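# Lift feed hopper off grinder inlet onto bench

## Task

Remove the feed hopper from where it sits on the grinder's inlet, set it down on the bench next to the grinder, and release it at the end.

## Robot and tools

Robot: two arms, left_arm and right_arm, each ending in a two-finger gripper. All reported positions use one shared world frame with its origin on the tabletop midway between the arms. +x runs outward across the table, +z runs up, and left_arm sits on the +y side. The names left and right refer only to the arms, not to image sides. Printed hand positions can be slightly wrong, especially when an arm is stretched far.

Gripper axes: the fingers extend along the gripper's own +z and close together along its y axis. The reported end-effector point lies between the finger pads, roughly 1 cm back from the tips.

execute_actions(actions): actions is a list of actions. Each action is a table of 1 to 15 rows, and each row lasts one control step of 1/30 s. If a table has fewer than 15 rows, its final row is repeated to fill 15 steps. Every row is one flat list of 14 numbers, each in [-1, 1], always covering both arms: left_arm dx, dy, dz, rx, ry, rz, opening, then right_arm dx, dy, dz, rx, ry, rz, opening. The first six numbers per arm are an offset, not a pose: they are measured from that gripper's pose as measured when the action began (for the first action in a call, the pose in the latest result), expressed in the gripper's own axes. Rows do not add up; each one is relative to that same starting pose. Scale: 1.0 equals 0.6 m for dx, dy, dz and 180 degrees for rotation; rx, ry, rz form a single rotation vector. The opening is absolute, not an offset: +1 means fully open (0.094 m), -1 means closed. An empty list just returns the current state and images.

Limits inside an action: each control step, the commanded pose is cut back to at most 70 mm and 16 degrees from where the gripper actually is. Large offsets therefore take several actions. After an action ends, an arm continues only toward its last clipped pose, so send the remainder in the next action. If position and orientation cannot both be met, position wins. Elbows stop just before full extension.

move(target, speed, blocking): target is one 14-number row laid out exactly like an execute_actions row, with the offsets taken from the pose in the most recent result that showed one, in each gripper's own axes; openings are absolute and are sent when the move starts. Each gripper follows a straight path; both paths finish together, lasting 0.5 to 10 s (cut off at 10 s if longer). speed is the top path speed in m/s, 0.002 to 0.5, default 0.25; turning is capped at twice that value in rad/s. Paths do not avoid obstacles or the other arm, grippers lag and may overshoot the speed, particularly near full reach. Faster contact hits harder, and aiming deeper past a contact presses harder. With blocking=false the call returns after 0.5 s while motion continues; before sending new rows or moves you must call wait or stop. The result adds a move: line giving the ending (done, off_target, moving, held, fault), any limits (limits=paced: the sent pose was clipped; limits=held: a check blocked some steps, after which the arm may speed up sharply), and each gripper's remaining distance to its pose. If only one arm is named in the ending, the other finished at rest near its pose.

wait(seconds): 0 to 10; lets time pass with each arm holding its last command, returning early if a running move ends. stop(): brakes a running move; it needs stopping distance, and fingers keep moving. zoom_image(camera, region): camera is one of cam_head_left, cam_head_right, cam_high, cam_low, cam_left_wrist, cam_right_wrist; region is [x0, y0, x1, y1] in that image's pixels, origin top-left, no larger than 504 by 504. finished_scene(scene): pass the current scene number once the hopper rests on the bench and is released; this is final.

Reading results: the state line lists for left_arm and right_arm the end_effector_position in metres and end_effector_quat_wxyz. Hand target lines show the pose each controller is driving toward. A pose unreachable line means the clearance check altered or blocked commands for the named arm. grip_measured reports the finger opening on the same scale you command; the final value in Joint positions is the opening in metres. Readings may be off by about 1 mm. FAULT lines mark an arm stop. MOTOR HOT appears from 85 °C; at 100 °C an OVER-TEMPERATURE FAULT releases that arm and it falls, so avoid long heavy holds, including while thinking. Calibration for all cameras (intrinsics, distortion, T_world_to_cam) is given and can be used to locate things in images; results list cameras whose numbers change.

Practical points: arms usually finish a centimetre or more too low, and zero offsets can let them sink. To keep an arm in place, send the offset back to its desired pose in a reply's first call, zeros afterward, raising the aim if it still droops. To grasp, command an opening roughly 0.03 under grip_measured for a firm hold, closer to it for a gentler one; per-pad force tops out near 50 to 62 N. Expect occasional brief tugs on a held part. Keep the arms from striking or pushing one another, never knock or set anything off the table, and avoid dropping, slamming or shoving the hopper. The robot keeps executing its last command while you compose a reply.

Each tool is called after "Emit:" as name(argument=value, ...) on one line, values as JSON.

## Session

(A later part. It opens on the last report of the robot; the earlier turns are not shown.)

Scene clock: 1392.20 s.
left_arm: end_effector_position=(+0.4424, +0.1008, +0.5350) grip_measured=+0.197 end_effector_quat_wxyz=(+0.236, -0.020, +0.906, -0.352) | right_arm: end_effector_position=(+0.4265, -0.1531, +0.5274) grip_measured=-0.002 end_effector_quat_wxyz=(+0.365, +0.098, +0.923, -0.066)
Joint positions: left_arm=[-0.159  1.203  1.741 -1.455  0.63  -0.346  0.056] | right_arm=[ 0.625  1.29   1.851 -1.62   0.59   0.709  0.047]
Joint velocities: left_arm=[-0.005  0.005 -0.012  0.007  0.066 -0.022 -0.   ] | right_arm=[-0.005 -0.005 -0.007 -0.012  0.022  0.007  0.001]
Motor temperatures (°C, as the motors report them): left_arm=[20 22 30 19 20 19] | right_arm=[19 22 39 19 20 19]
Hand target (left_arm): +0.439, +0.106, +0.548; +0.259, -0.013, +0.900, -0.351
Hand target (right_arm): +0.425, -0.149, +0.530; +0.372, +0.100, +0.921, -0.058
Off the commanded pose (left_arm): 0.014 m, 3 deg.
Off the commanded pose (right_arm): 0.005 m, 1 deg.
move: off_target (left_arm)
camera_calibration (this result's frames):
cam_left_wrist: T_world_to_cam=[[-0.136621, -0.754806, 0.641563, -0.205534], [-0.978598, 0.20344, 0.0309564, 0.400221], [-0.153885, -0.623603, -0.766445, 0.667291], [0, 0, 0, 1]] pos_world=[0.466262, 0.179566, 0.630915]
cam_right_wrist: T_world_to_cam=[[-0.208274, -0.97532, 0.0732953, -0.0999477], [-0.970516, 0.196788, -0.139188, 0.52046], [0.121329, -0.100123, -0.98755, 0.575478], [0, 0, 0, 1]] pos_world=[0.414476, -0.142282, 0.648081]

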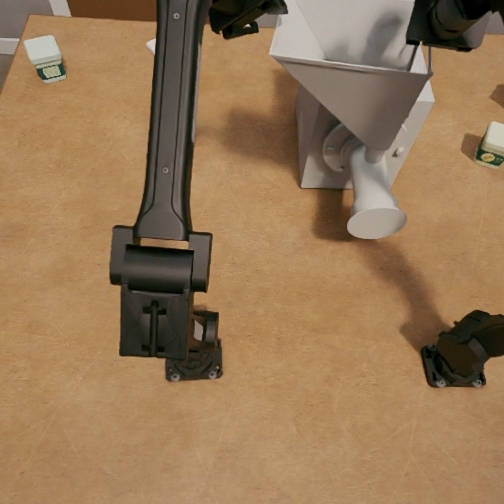

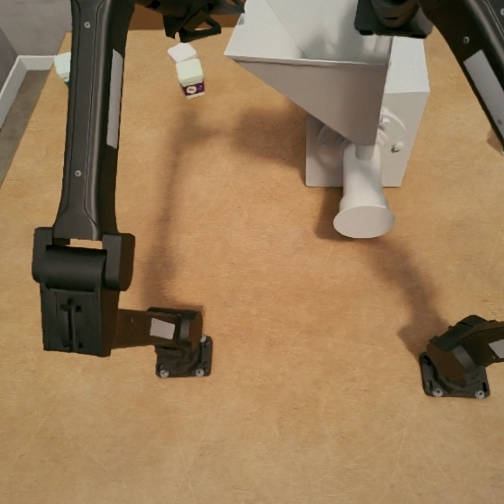

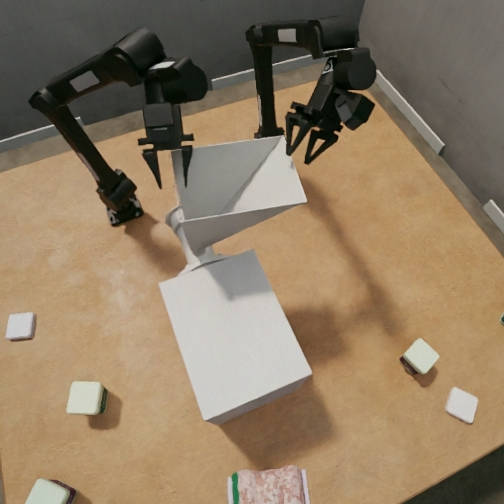

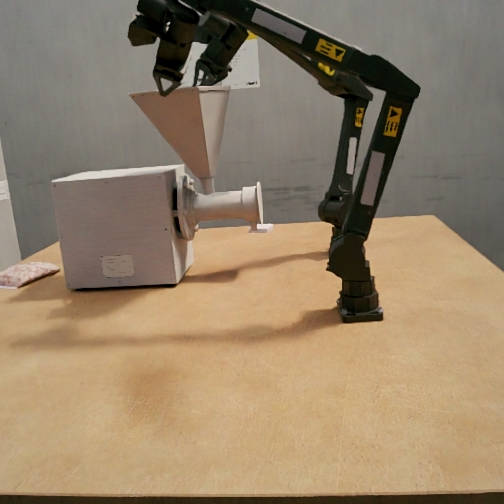

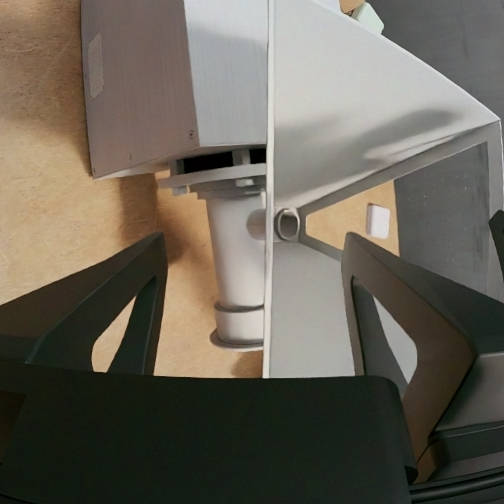

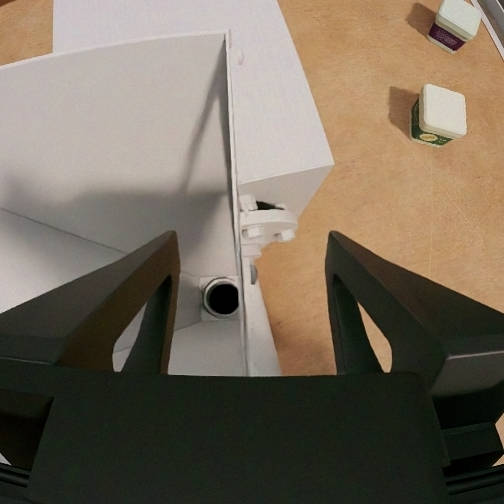

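Emit:
move(target=[0.0117, -0.0165, 0.0028, 0, -0.012, 0, 0.2, 0.0367, 0.0093, 0.0385, 0, 0, 0, 0.0], speed=0.02)

Scene clock: 1416.10 s.
left_arm: end_effector_position=(+0.4413, +0.0958, +0.5257) grip_measured=+0.197 end_effector_quat_wxyz=(+0.239, -0.033, +0.906, -0.347) | right_arm: end_effector_position=(+0.4283, -0.1521, +0.4990) grip_measured=-0.002 end_effector_quat_wxyz=(+0.365, +0.099, +0.923, -0.067)
Joint positions: left_arm=[-0.184  1.179  1.693 -1.407  0.595 -0.394  0.056] | right_arm=[ 0.625  1.257  1.737 -1.541  0.592  0.71   0.047]
Joint velocities: left_arm=[-0.005 -0.015 -0.002  0.017  0.007  0.007  0.   ] | right_arm=[ 0.005 -0.005 -0.017  0.002 -0.037  0.022 -0.   ]
Motor temperatures (°C, as the motors report them): left_arm=[20 22 29 19 20 19] | right_arm=[19 22 37 19 20 19]
Hand target (left_arm): +0.435, +0.091, +0.537; +0.253, -0.027, +0.901, -0.352
Hand target (right_arm): +0.428, -0.149, +0.495; +0.365, +0.098, +0.923, -0.066
Off the commanded pose (left_arm): 0.014 m, 2 deg.
Off the commanded pose (right_arm): 0.005 m, 0 deg.
move: off_target (left_arm)
camera_calibration (this result's frames):
cam_left_wrist: T_world_to_cam=[[-0.113914, -0.760404, 0.639382, -0.21186], [-0.983665, 0.176617, 0.0347937, 0.403228], [-0.139383, -0.624974, -0.768102, 0.651449], [0, 0, 0, 1]] pos_world=[0.463308, 0.174823, 0.621809]
cam_right_wrist: T_world_to_cam=[[-0.209971, -0.974824, 0.0750345, -0.0965224], [-0.970206, 0.198257, -0.139262, 0.518198], [0.12088, -0.10204, -0.987409, 0.547173], [0, 0, 0, 1]] pos_world=[0.416349, -0.140995, 0.619692]

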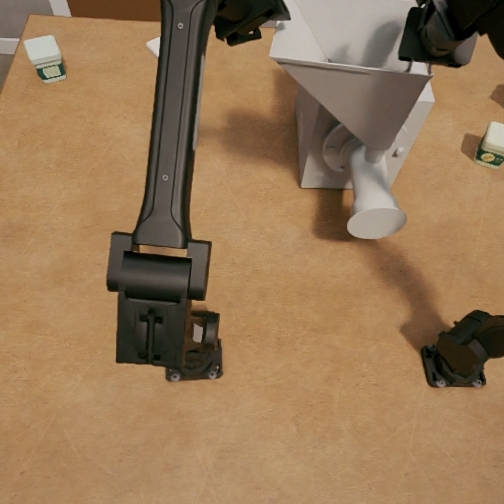

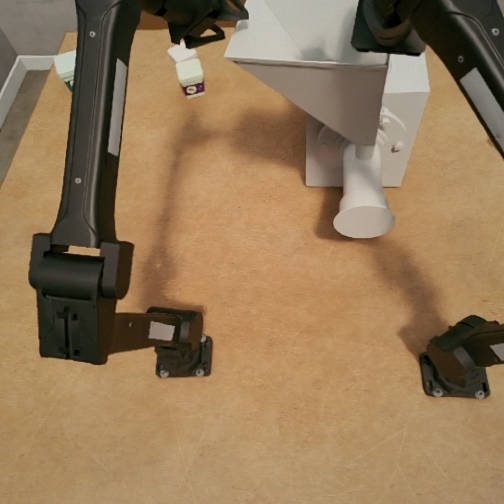

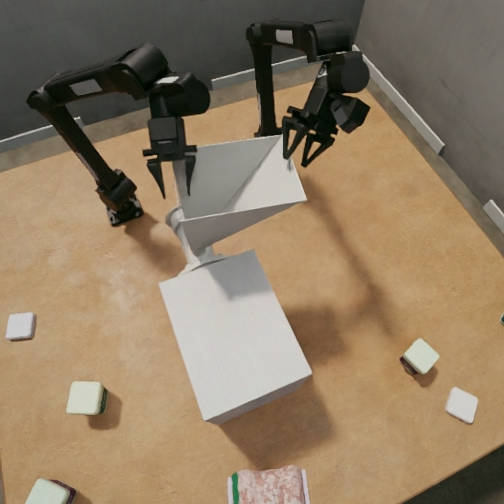

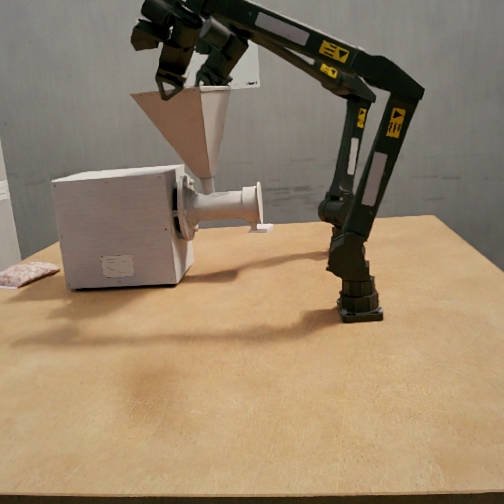

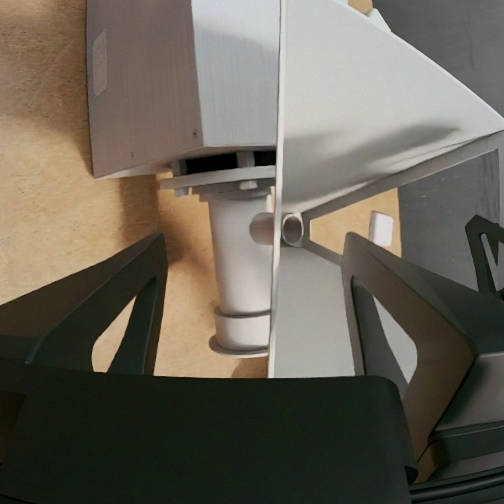

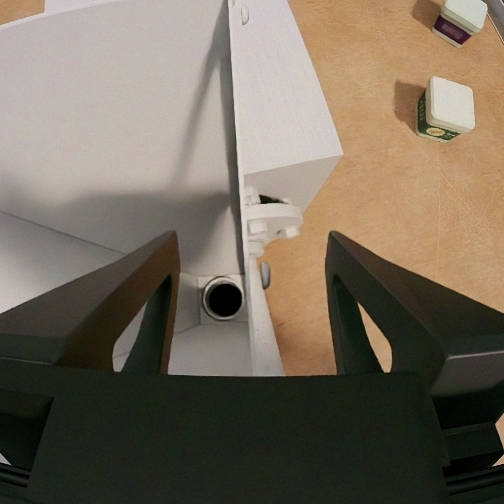

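Emit:
zoom_image(camera="cam_high", region=[140, 90, 340, 250])

Emit:
zoom_image(camera="cam_low", region=[110, 20, 290, 160])

Region (140, 90, 340, 250) of cam_high's 504x504 image, scaled by 2.520, with more detail than that image has; it fills the top 403 rows of this view, and the rest is white.

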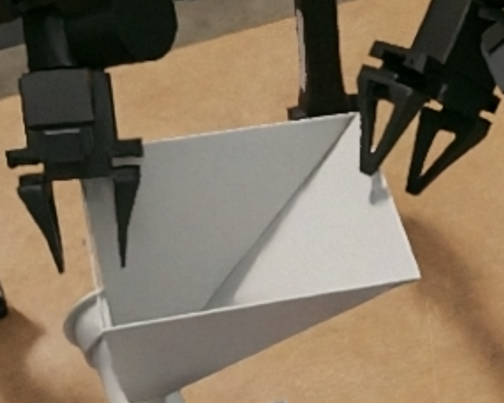

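Region (110, 20, 290, 160) of cam_low's 504x504 image, scaled by 2.800, with more detail than that image has.

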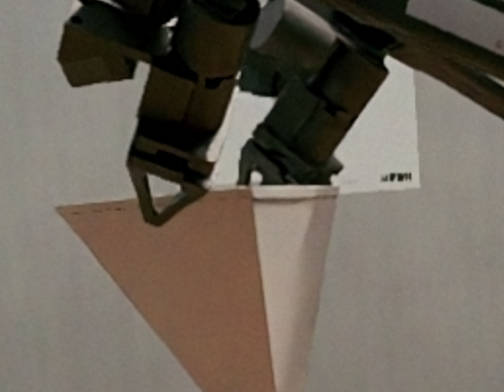

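Emit:
move(target=[0.0083, -0.0327, -0.0052, 0, -0.01, 0, 0.2, 0.0137, 0.003, 0.0145, 0, 0, 0, 0.0], speed=0.02)

Scene clock: 1441.93 s.
left_arm: end_effector_position=(+0.4382, +0.0863, +0.5249) grip_measured=+0.197 end_effector_quat_wxyz=(+0.238, -0.044, +0.908, -0.341) | right_arm: end_effector_position=(+0.4285, -0.1520, +0.4998) grip_measured=-0.002 end_effector_quat_wxyz=(+0.375, +0.103, +0.919, -0.058)
Joint positions: left_arm=[-0.223  1.171  1.687 -1.392  0.552 -0.447  0.056] | right_arm=[ 0.625  1.241  1.716 -1.507  0.593  0.71   0.047]
Joint velocities: left_arm=[-0.005  0.005 -0.007 -0.002  0.051  0.007 -0.   ] | right_arm=[-0.015  0.005 -0.012  0.007 -0.125  0.037  0.   ]
Motor temperatures (°C, as the motors report them): left_arm=[20 22 29 19 20 19] | right_arm=[19 22 36 19 20 19]
Hand target (left_arm): +0.433, +0.082, +0.538; +0.253, -0.038, +0.902, -0.347
Hand target (right_arm): +0.429, -0.151, +0.487; +0.365, +0.098, +0.923, -0.067
Off the commanded pose (left_arm): 0.015 m, 2 deg.
Off the commanded pose (right_arm): 0.013 m, 2 deg.
move: off_target (left_arm, right_arm)
camera_calibration (this result's frames):
cam_left_wrist: T_world_to_cam=[[-0.0896543, -0.767076, 0.635261, -0.226849], [-0.986977, 0.153959, 0.0466131, 0.399029], [-0.13356, -0.622809, -0.77089, 0.643243], [0, 0, 0, 1]] pos_world=[0.459406, 0.165173, 0.621377]
cam_right_wrist: T_world_to_cam=[[-0.21186, -0.975858, 0.0530763, -0.0848906], [-0.966601, 0.201218, -0.158723, 0.527138], [0.144212, -0.0849308, -0.985895, 0.539791], [0, 0, 0, 1]] pos_world=[0.413703, -0.143066, 0.620353]

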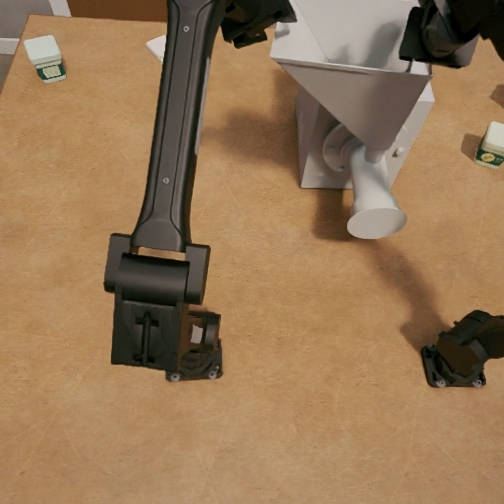

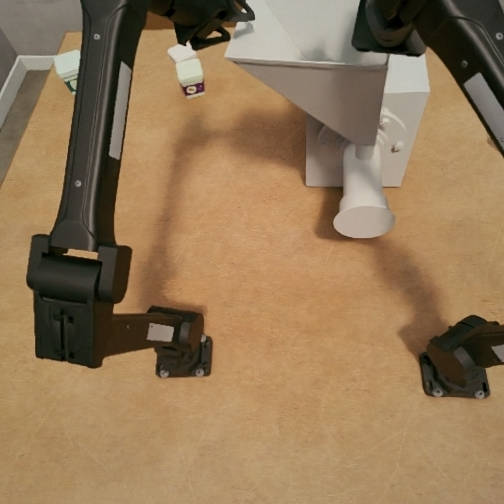

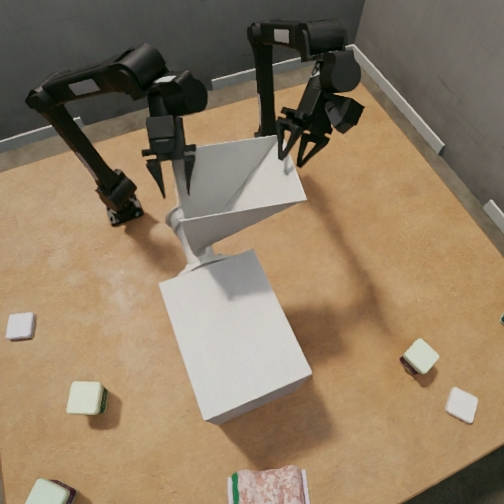

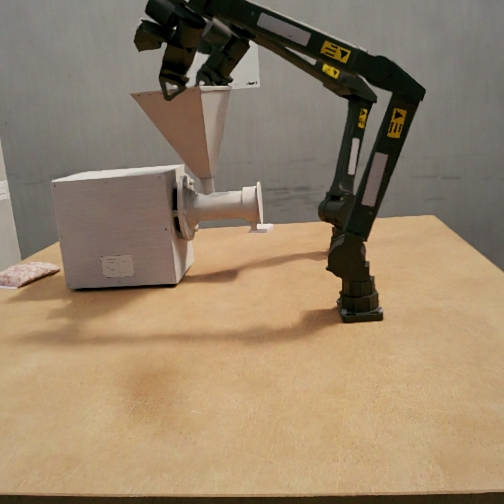

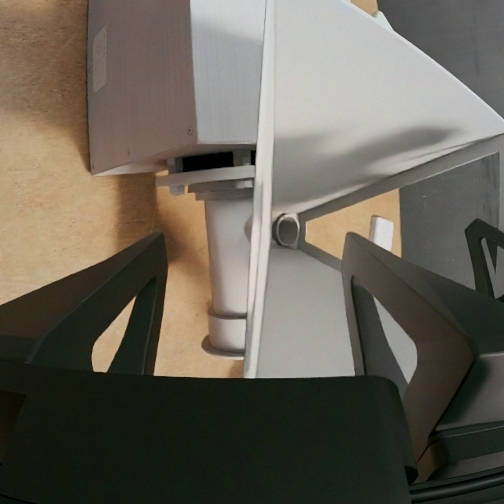

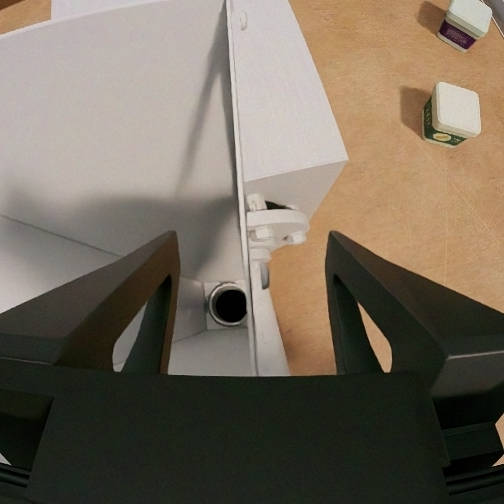

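Emit:
move(target=[-0.005, -0.01, -0.012, 0, -0.005, 0, -0.88, -0.004, 0, -0.004, 0, 0, 0, -0.88], speed=0.02)

Emit:
move(target=[-0.005, -0.005, -0.01, 0, 0, 0, -1, -0.004, 0, -0.004, 0, 0, 0, -1], speed=0.02)

Scene clock: 1447.53 s.
left_arm: end_effector_position=(+0.4387, +0.0871, +0.5236) grip_measured=-0.877 end_effector_quat_wxyz=(+0.238, -0.046, +0.909, -0.338) | right_arm: end_effector_position=(+0.4279, -0.1526, +0.5007) grip_measured=-0.872 end_effector_quat_wxyz=(+0.376, +0.102, +0.919, -0.057)
Joint positions: left_arm=[-0.223  1.171  1.685 -1.392  0.546 -0.448  0.006] | right_arm=[ 0.625  1.239  1.716 -1.507  0.593  0.708  0.006]
Joint velocities: left_arm=[-0.024 -0.005  0.007 -0.007  0.051 -0.022  0.   ] | right_arm=[-0.015 -0.005 -0.002 -0.007 -0.037 -0.007  0.001]
Motor temperatures (°C, as the motors report them): left_arm=[20 22 29 19 20 19] | right_arm=[19 22 36 19 20 19]
Hand target (left_arm): +0.437, +0.087, +0.535; +0.246, -0.046, +0.906, -0.341
Hand target (right_arm): +0.429, -0.152, +0.503; +0.375, +0.103, +0.919, -0.058
Off the commanded pose (left_arm): 0.011 m, 1 deg.
Off the commanded pose (right_arm): 0.003 m, 0 deg.
move: off_target (left_arm)
camera_calibration (this result's frames):
cam_left_wrist: T_world_to_cam=[[-0.085042, -0.770059, 0.632279, -0.225588], [-0.987554, 0.14941, 0.0491409, 0.398771], [-0.13231, -0.620231, -0.773181, 0.643218], [0, 0, 0, 1]] pos_world=[0.459727, 0.165647, 0.620362]
cam_right_wrist: T_world_to_cam=[[-0.210882, -0.976106, 0.0524005, -0.0857019], [-0.966575, 0.200226, -0.160135, 0.52728], [0.145817, -0.0844185, -0.985703, 0.540023], [0, 0, 0, 1]] pos_world=[0.412838, -0.143641, 0.62123]

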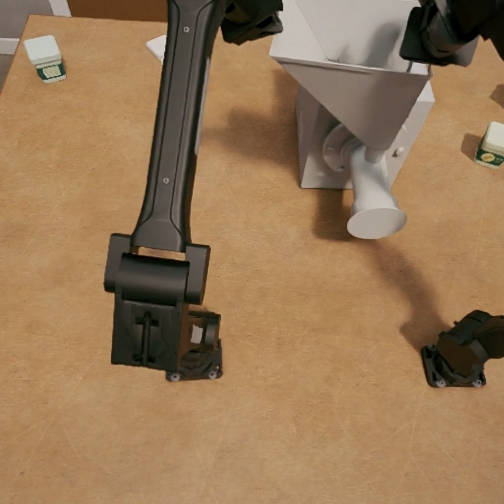

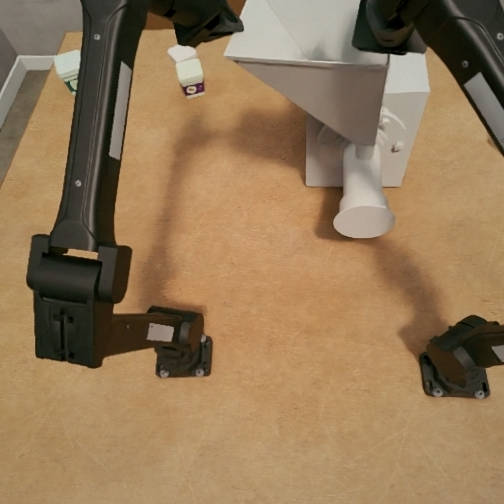

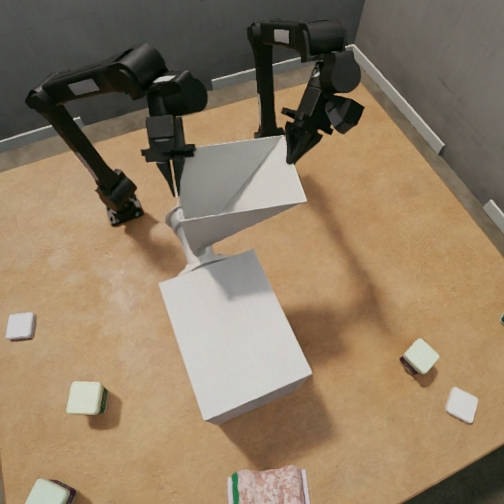

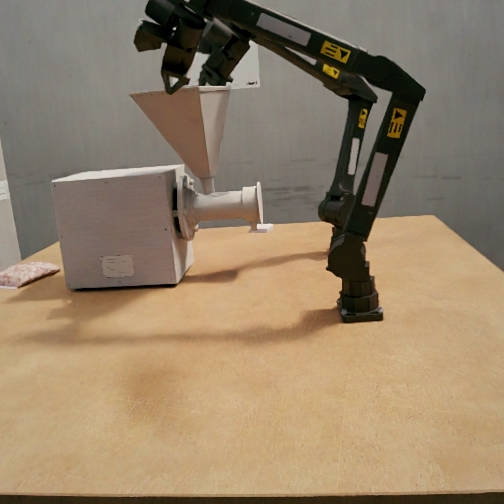

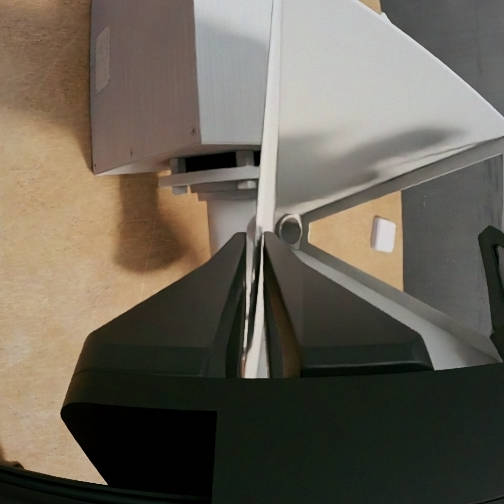

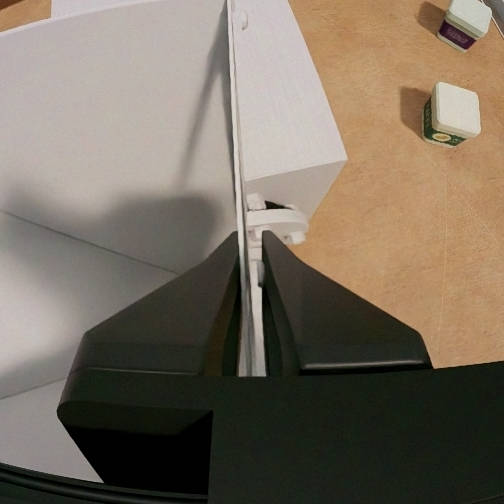

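Scene clock: 1448.23 s.
left_arm: end_effector_position=(+0.4384, +0.0866, +0.5235) grip_measured=-0.954 end_effector_quat_wxyz=(+0.243, -0.031, +0.910, -0.336) | right_arm: end_effector_position=(+0.4278, -0.1523, +0.5006) grip_measured=-0.908 end_effector_quat_wxyz=(+0.375, +0.095, +0.920, -0.060)
Joint positions: left_arm=[-0.223  1.171  1.684 -1.392  0.55  -0.417  0.002] | right_arm=[ 0.625  1.239  1.716 -1.507  0.592  0.694  0.004]
Joint velocities: left_arm=[-0.015  0.005 -0.007  0.002  0.066 -0.007 -0.001] | right_arm=[-0.005  0.005 -0.012  0.002 -0.051 -0.007  0.001]
Motor temperatures (°C, as the motors report them): left_arm=[20 22 29 19 20 19] | right_arm=[19 22 36 19 20 19]
Hand target (left_arm): +0.438, +0.089, +0.530; +0.239, -0.046, +0.909, -0.338
Hand target (right_arm): +0.428, -0.153, +0.504; +0.376, +0.102, +0.919, -0.057
Off the commanded pose (left_arm): 0.008 m, 2 deg.
Off the commanded pose (right_arm): 0.004 m, 1 deg.
move: done
camera_calibration (this result's frames):
cam_left_wrist: T_world_to_cam=[[-0.113052, -0.774949, 0.62183, -0.207781], [-0.984657, 0.17111, 0.0342276, 0.403233], [-0.132926, -0.60842, -0.782404, 0.646855], [0, 0, 0, 1]] pos_world=[0.45954, 0.163543, 0.621505]
cam_right_wrist: T_world_to_cam=[[-0.199848, -0.977881, 0.0617136, -0.0951504], [-0.969275, 0.188085, -0.158524, 0.525645], [0.14341, -0.0914982, -0.985425, 0.53974], [0, 0, 0, 1]] pos_world=[0.413074, -0.142526, 0.621073]

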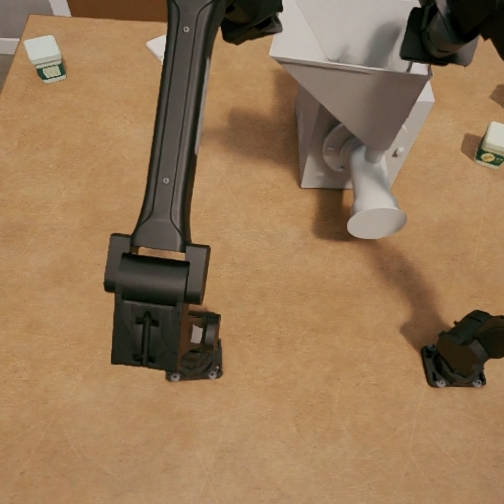

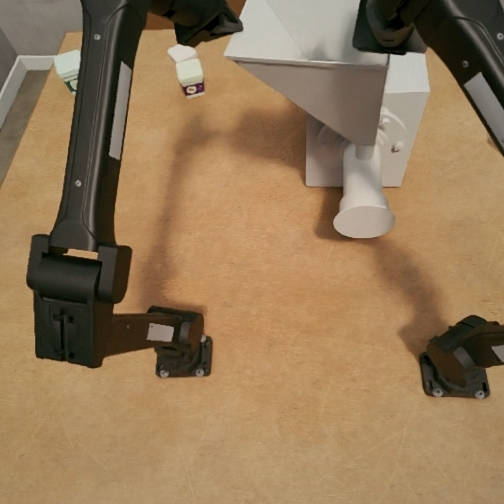

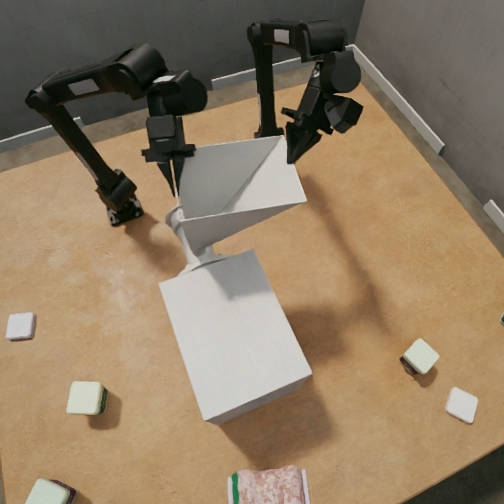

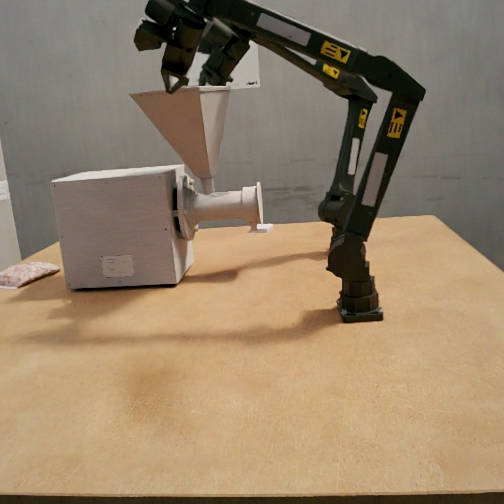

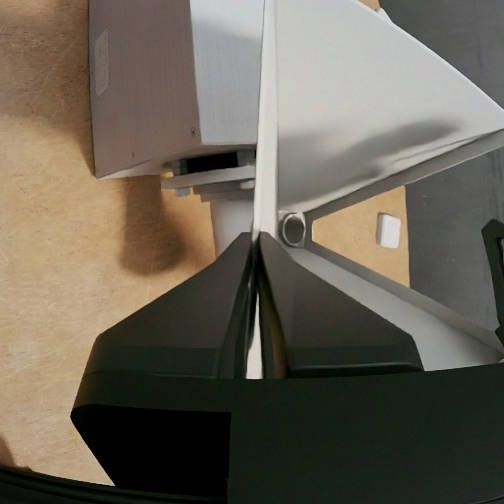

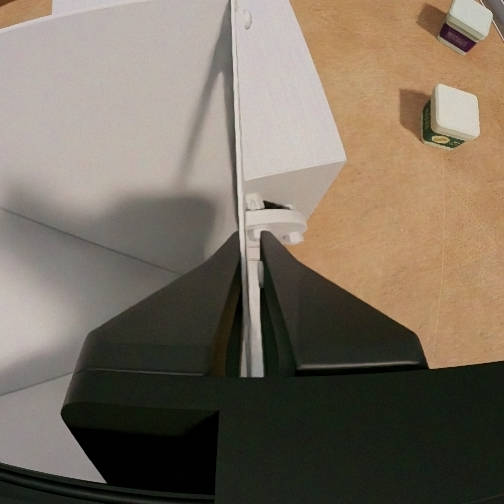

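Emit:
move(target=[-0.0316, -0.047, -0.0494, 0, 0, 0, -1, -0.0468, -0.0026, -0.0474, 0, 0, 0, -1], speed=0.02)

Scene clock: 1458.00 s.
left_arm: end_effector_position=(+0.4455, +0.0854, +0.5254) grip_measured=-0.957 end_effector_quat_wxyz=(+0.213, -0.025, +0.921, -0.325) | right_arm: end_effector_position=(+0.4301, -0.1536, +0.5022) grip_measured=-0.905 end_effector_quat_wxyz=(+0.349, +0.093, +0.929, -0.081)
Joint positions: left_arm=[-0.223  1.239  1.776 -1.496  0.551 -0.377  0.002] | right_arm=[ 0.618  1.289  1.789 -1.602  0.587  0.704  0.004]
Joint velocities: left_arm=[-0.015 -0.005  0.017  0.002 -0.037  0.022  0.   ] | right_arm=[-0.015 -0.005  0.002 -0.002  0.007 -0.051 -0.   ]
Motor temperatures (°C, as the motors report them): left_arm=[20 22 30 19 20 19] | right_arm=[19 22 37 19 20 19]
Hand target (left_arm): +0.435, +0.087, +0.567; +0.243, -0.031, +0.909, -0.337
Hand target (right_arm): +0.425, -0.154, +0.539; +0.376, +0.095, +0.920, -0.059
Off the commanded pose (left_arm): 0.044 m, 4 deg.
Off the commanded pose (right_arm): 0.038 m, 4 deg.
move: off_target (left_arm, right_arm)
camera_calibration (this result's frames):
cam_left_wrist: T_world_to_cam=[[-0.100058, -0.789549, 0.605476, -0.204996], [-0.975946, 0.196344, 0.0947554, 0.372592], [-0.193696, -0.581431, -0.790203, 0.677445], [0, 0, 0, 1]] pos_world=[0.474336, 0.158877, 0.624134]
cam_right_wrist: T_world_to_cam=[[-0.207082, -0.972389, 0.107594, -0.115083], [-0.974721, 0.195638, -0.107912, 0.506413], [0.0838826, -0.12722, -0.988321, 0.562482], [0, 0, 0, 1]] pos_world=[0.422598, -0.13942, 0.622943]

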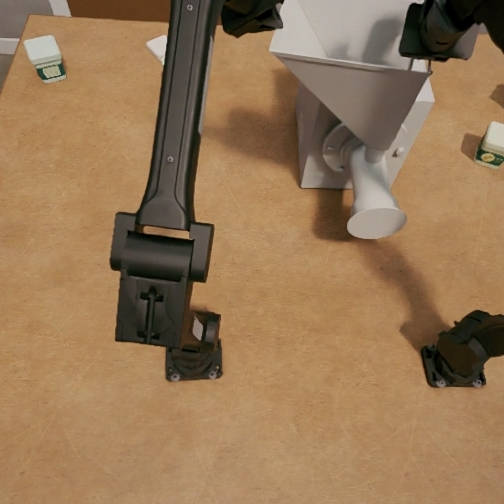

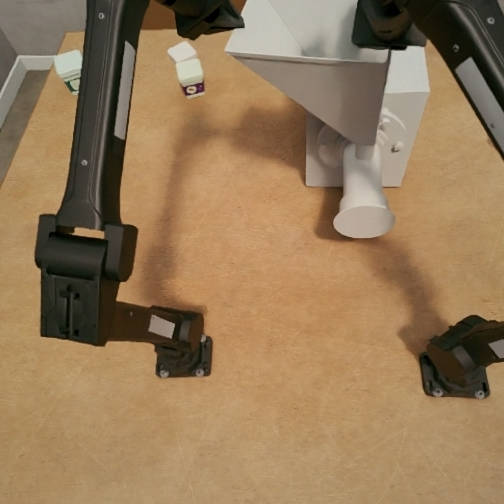

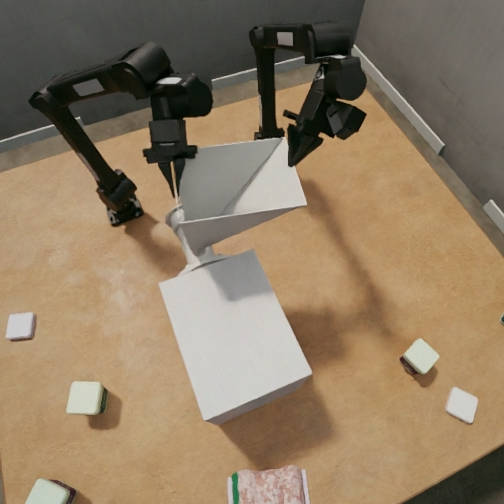

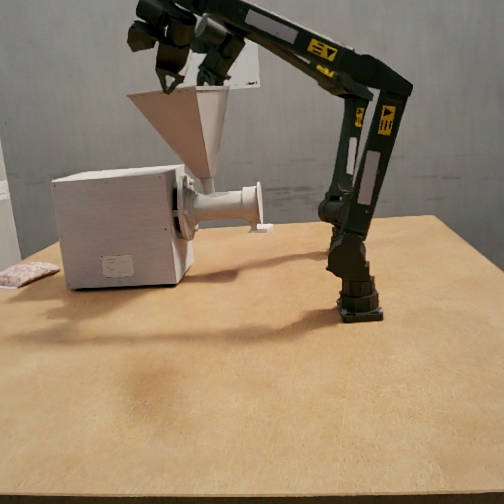

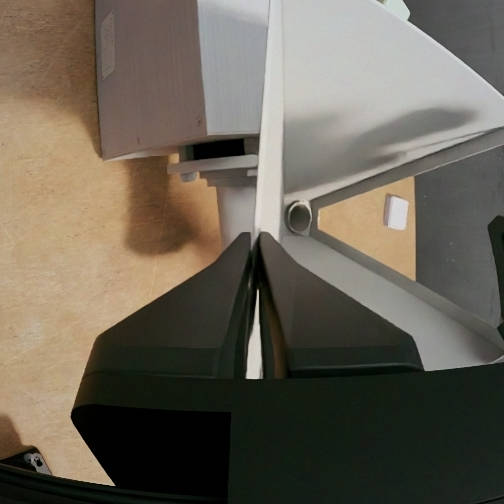

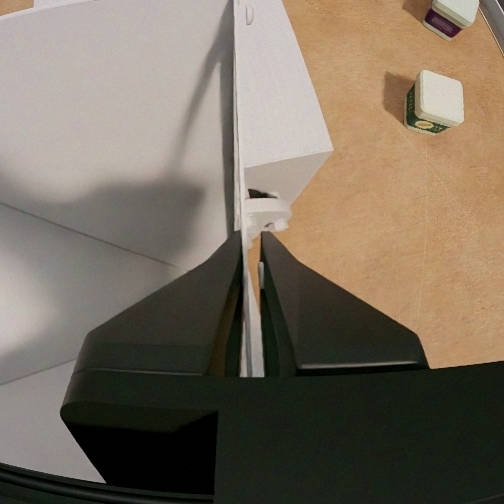

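Emit:
move(target=[0.0703, -0.036, -0.078, -0.0313, -0.07, -0.0581, -1, -0.0383, -0.0045, -0.0327, -0.0553, -0.027, -0.0619, -1], speed=0.02)

Scene clock: 1485.67 s.
left_arm: end_effector_position=(+0.3971, +0.0885, +0.5248) grip_measured=-0.950 end_effector_quat_wxyz=(+0.255, -0.129, +0.918, -0.273) | right_arm: end_effector_position=(+0.4357, -0.1527, +0.5028) grip_measured=-0.902 end_effector_quat_wxyz=(+0.350, -0.016, +0.936, -0.044)
Joint positions: left_arm=[-0.346  1.07   1.648 -1.425  0.281 -0.654  0.002] | right_arm=[ 0.558  1.235  1.734 -1.476  0.438  0.419  0.005]
Joint velocities: left_arm=[ 0.005 -0.005 -0.012 -0.002  0.051  0.022 -0.   ] | right_arm=[-0.015 -0.005 -0.002 -0.002 -0.022  0.051 -0.   ]
Motor temperatures (°C, as the motors report them): left_arm=[20 22 32 19 20 19] | right_arm=[19 22 40 19 20 19]
Hand target (left_arm): +0.385, +0.090, +0.553; +0.280, -0.153, +0.900, -0.296
Hand target (right_arm): +0.433, -0.156, +0.532; +0.386, -0.031, +0.921, -0.038
Off the commanded pose (left_arm): 0.033 m, 5 deg.
Off the commanded pose (right_arm): 0.030 m, 5 deg.
move: off_target (left_arm, right_arm)
camera_calibration (this result's frames):
cam_left_wrist: T_world_to_cam=[[0.0897636, -0.821392, 0.563256, -0.257405], [-0.9949, -0.0478328, 0.0887986, 0.357017], [-0.0459963, -0.568355, -0.821497, 0.625973], [0, 0, 0, 1]] pos_world=[0.407094, 0.161422, 0.627517]
cam_right_wrist: T_world_to_cam=[[0.0214835, -0.993023, 0.11595, -0.220044], [-0.994932, -0.0326306, -0.0951125, 0.479271], [0.0982324, -0.113319, -0.988691, 0.558695], [0, 0, 0, 1]] pos_world=[0.426687, -0.139559, 0.623475]

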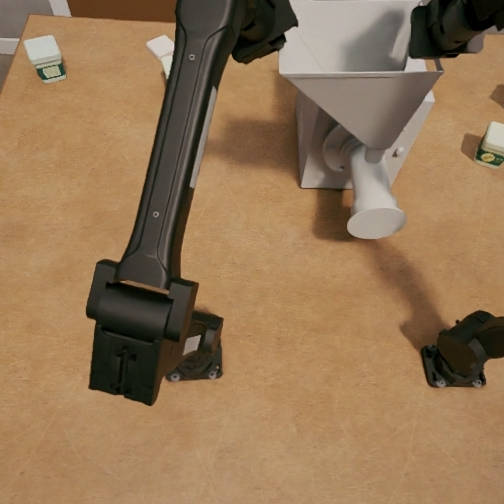

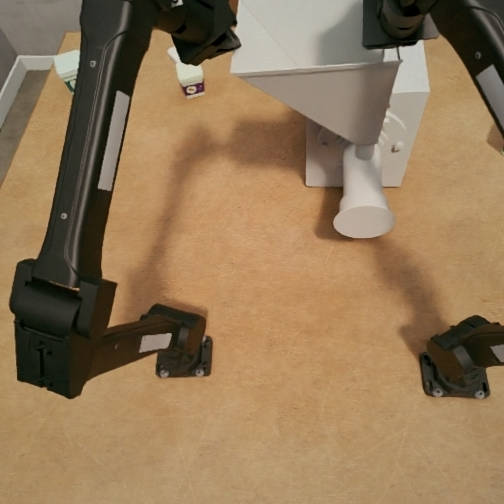

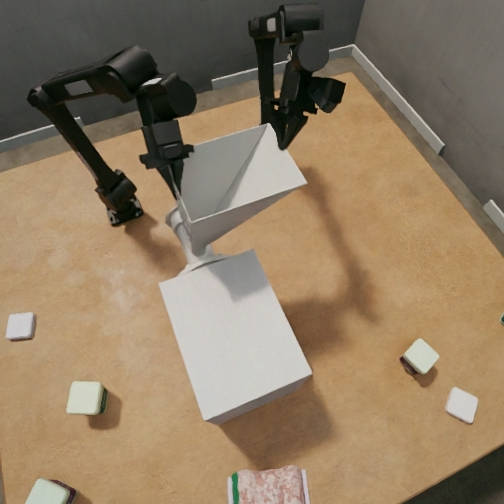

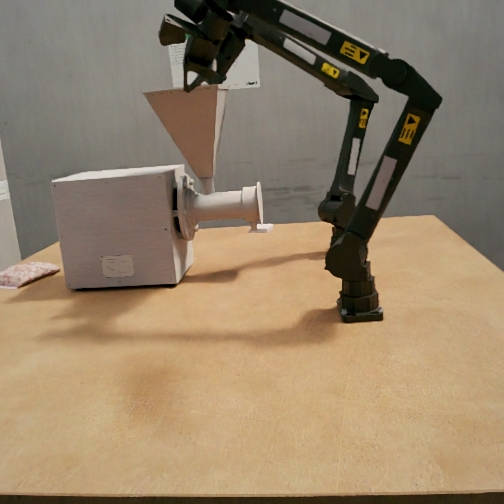

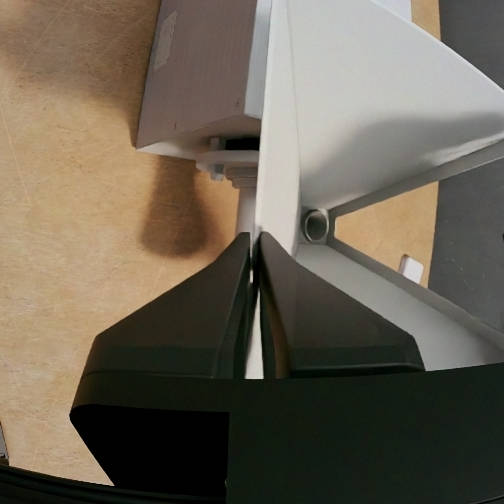

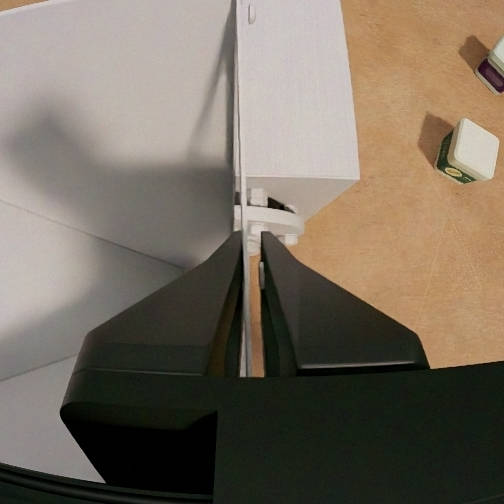

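Emit:
zoom_image(camera="cam_low", region=[175, 155, 245, 215])

Emit:
move(target=[0.06, -0.03, -0.075, -0.028, -0.065, -0.062, -1, -0.036, -0.004, -0.035, -0.052, -0.03, -0.064, -1], speed=0.02)

Region (175, 155, 245, 215) of cam_low's 504x504 image, scaled by 7.200, with more detail than that image has; it fills the top 432 rows of this view, and the rest is white.

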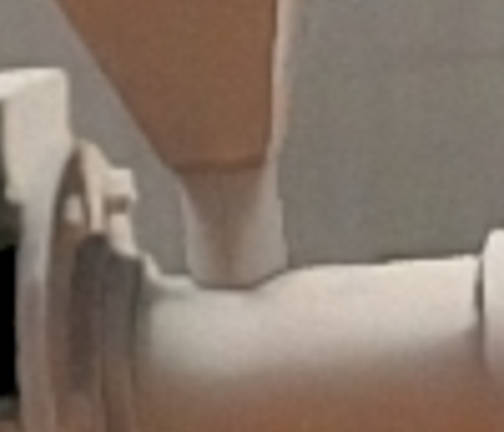

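Scene clock: 1497.50 s.
left_arm: end_effector_position=(+0.3508, +0.0792, +0.5267) grip_measured=-0.945 end_effector_quat_wxyz=(+0.295, -0.227, +0.903, -0.216) | right_arm: end_effector_position=(+0.4422, -0.1523, +0.5026) grip_measured=-0.899 end_effector_quat_wxyz=(+0.347, -0.119, +0.930, -0.003)
Joint positions: left_arm=[-0.593  0.98   1.607 -1.453 -0.088 -0.973  0.003] | right_arm=[ 0.482  1.208  1.707 -1.401  0.254  0.17   0.005]
Joint velocities: left_arm=[-0.005 -0.005  0.002  0.002 -0.022  0.037 -0.   ] | right_arm=[-0.005 -0.005  0.002 -0.002  0.051 -0.037  0.   ]
Motor temperatures (°C, as the motors report them): left_arm=[20 22 31 19 20 19] | right_arm=[19 22 39 19 20 19]
Hand target (left_arm): +0.344, +0.083, +0.551; +0.313, -0.254, +0.882, -0.245
Hand target (right_arm): +0.437, -0.153, +0.532; +0.385, -0.139, +0.912, -0.002
Off the commanded pose (left_arm): 0.027 m, 5 deg.
Off the commanded pose (right_arm): 0.031 m, 5 deg.
move: off_target (left_arm, right_arm)
camera_calibration (this result's frames):
cam_left_wrist: T_world_to_cam=[[0.275912, -0.808886, 0.519207, -0.305066], [-0.956678, -0.283341, 0.0669636, 0.327069], [0.0929468, -0.51519, -0.852021, 0.583325], [0, 0, 0, 1]] pos_world=[0.342853, 0.146432, 0.633496]
cam_right_wrist: T_world_to_cam=[[0.240165, -0.964362, 0.111028, -0.309635], [-0.964804, -0.249752, -0.0823175, 0.432956], [0.107113, -0.0873504, -0.990402, 0.558812], [0, 0, 0, 1]] pos_world=[0.432225, -0.141656, 0.623466]

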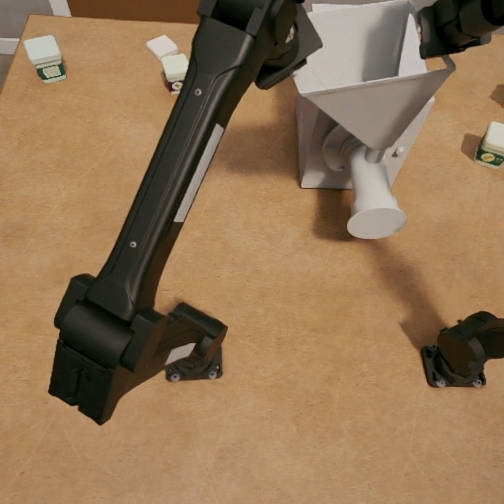

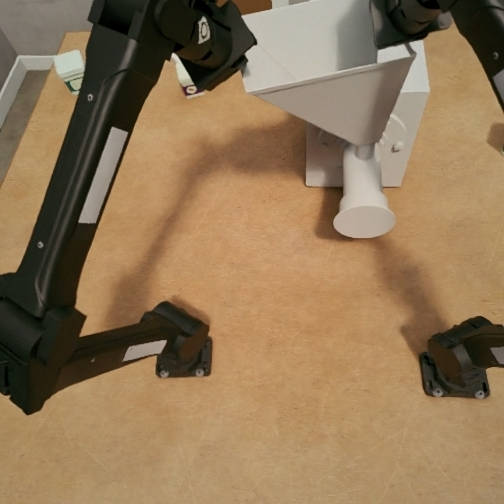

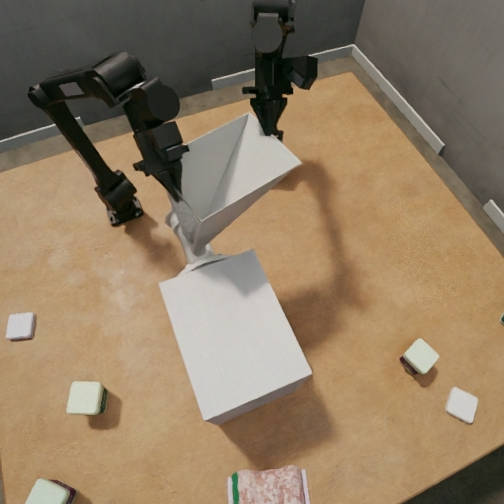

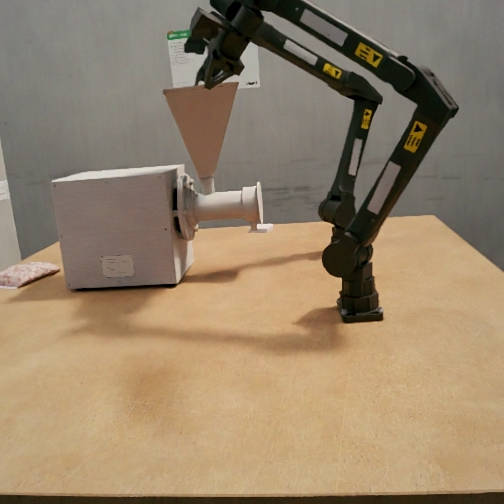

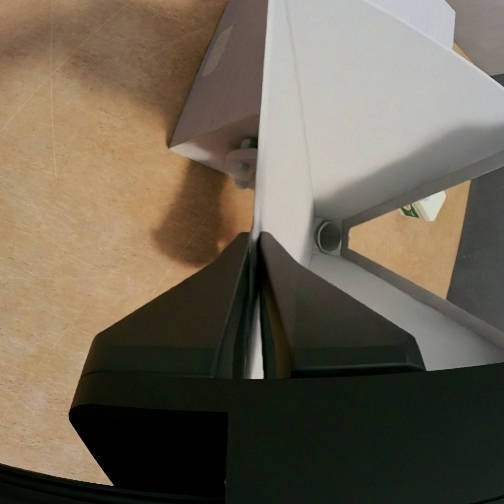

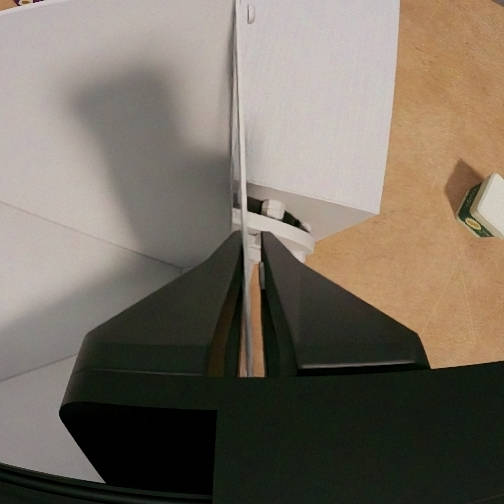

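Emit:
zoom_image(camera="cam_low", region=[175, 155, 245, 215])

Emit:
zoom_image(camera="cam_head_right", region=[300, 60, 440, 200])

Emit:
zoom_image(camera="cam_left_wrist", region=[150, 100, 400, 300])

Region (175, 155, 245, 215) of cam_low's 504x504 image, scaled by 7.200, with more detail than that image has; it fills the top 432 rows of this view, and the rest is white.

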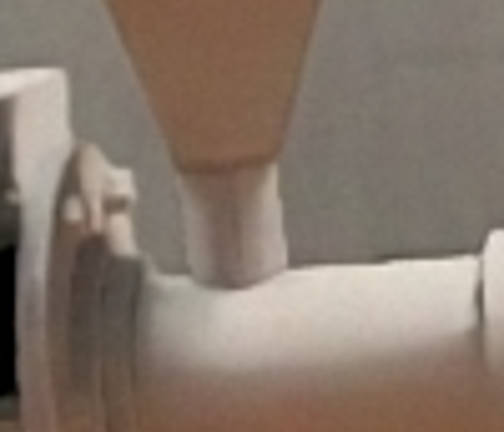

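Region (300, 60, 440, 200) of cam_head_right's 504x504 image, scaled by 3.600, with more detail than that image has.

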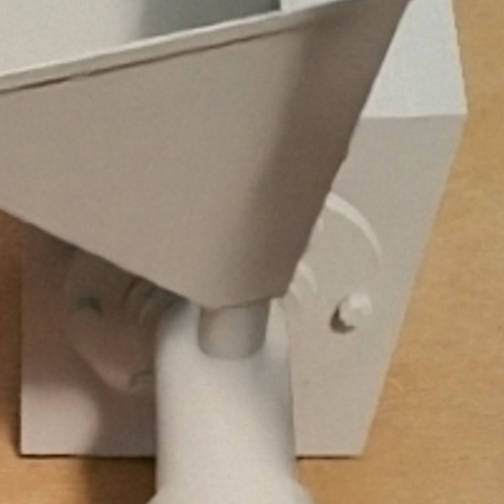

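Region (150, 100, 400, 300) of cam_left_wrist's 504x504 image, scaled by 2.016, with more detail than that image has; it fills the top 403 rows of this view, and the rest is white.

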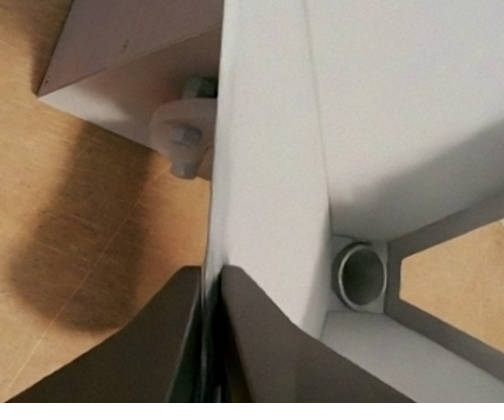

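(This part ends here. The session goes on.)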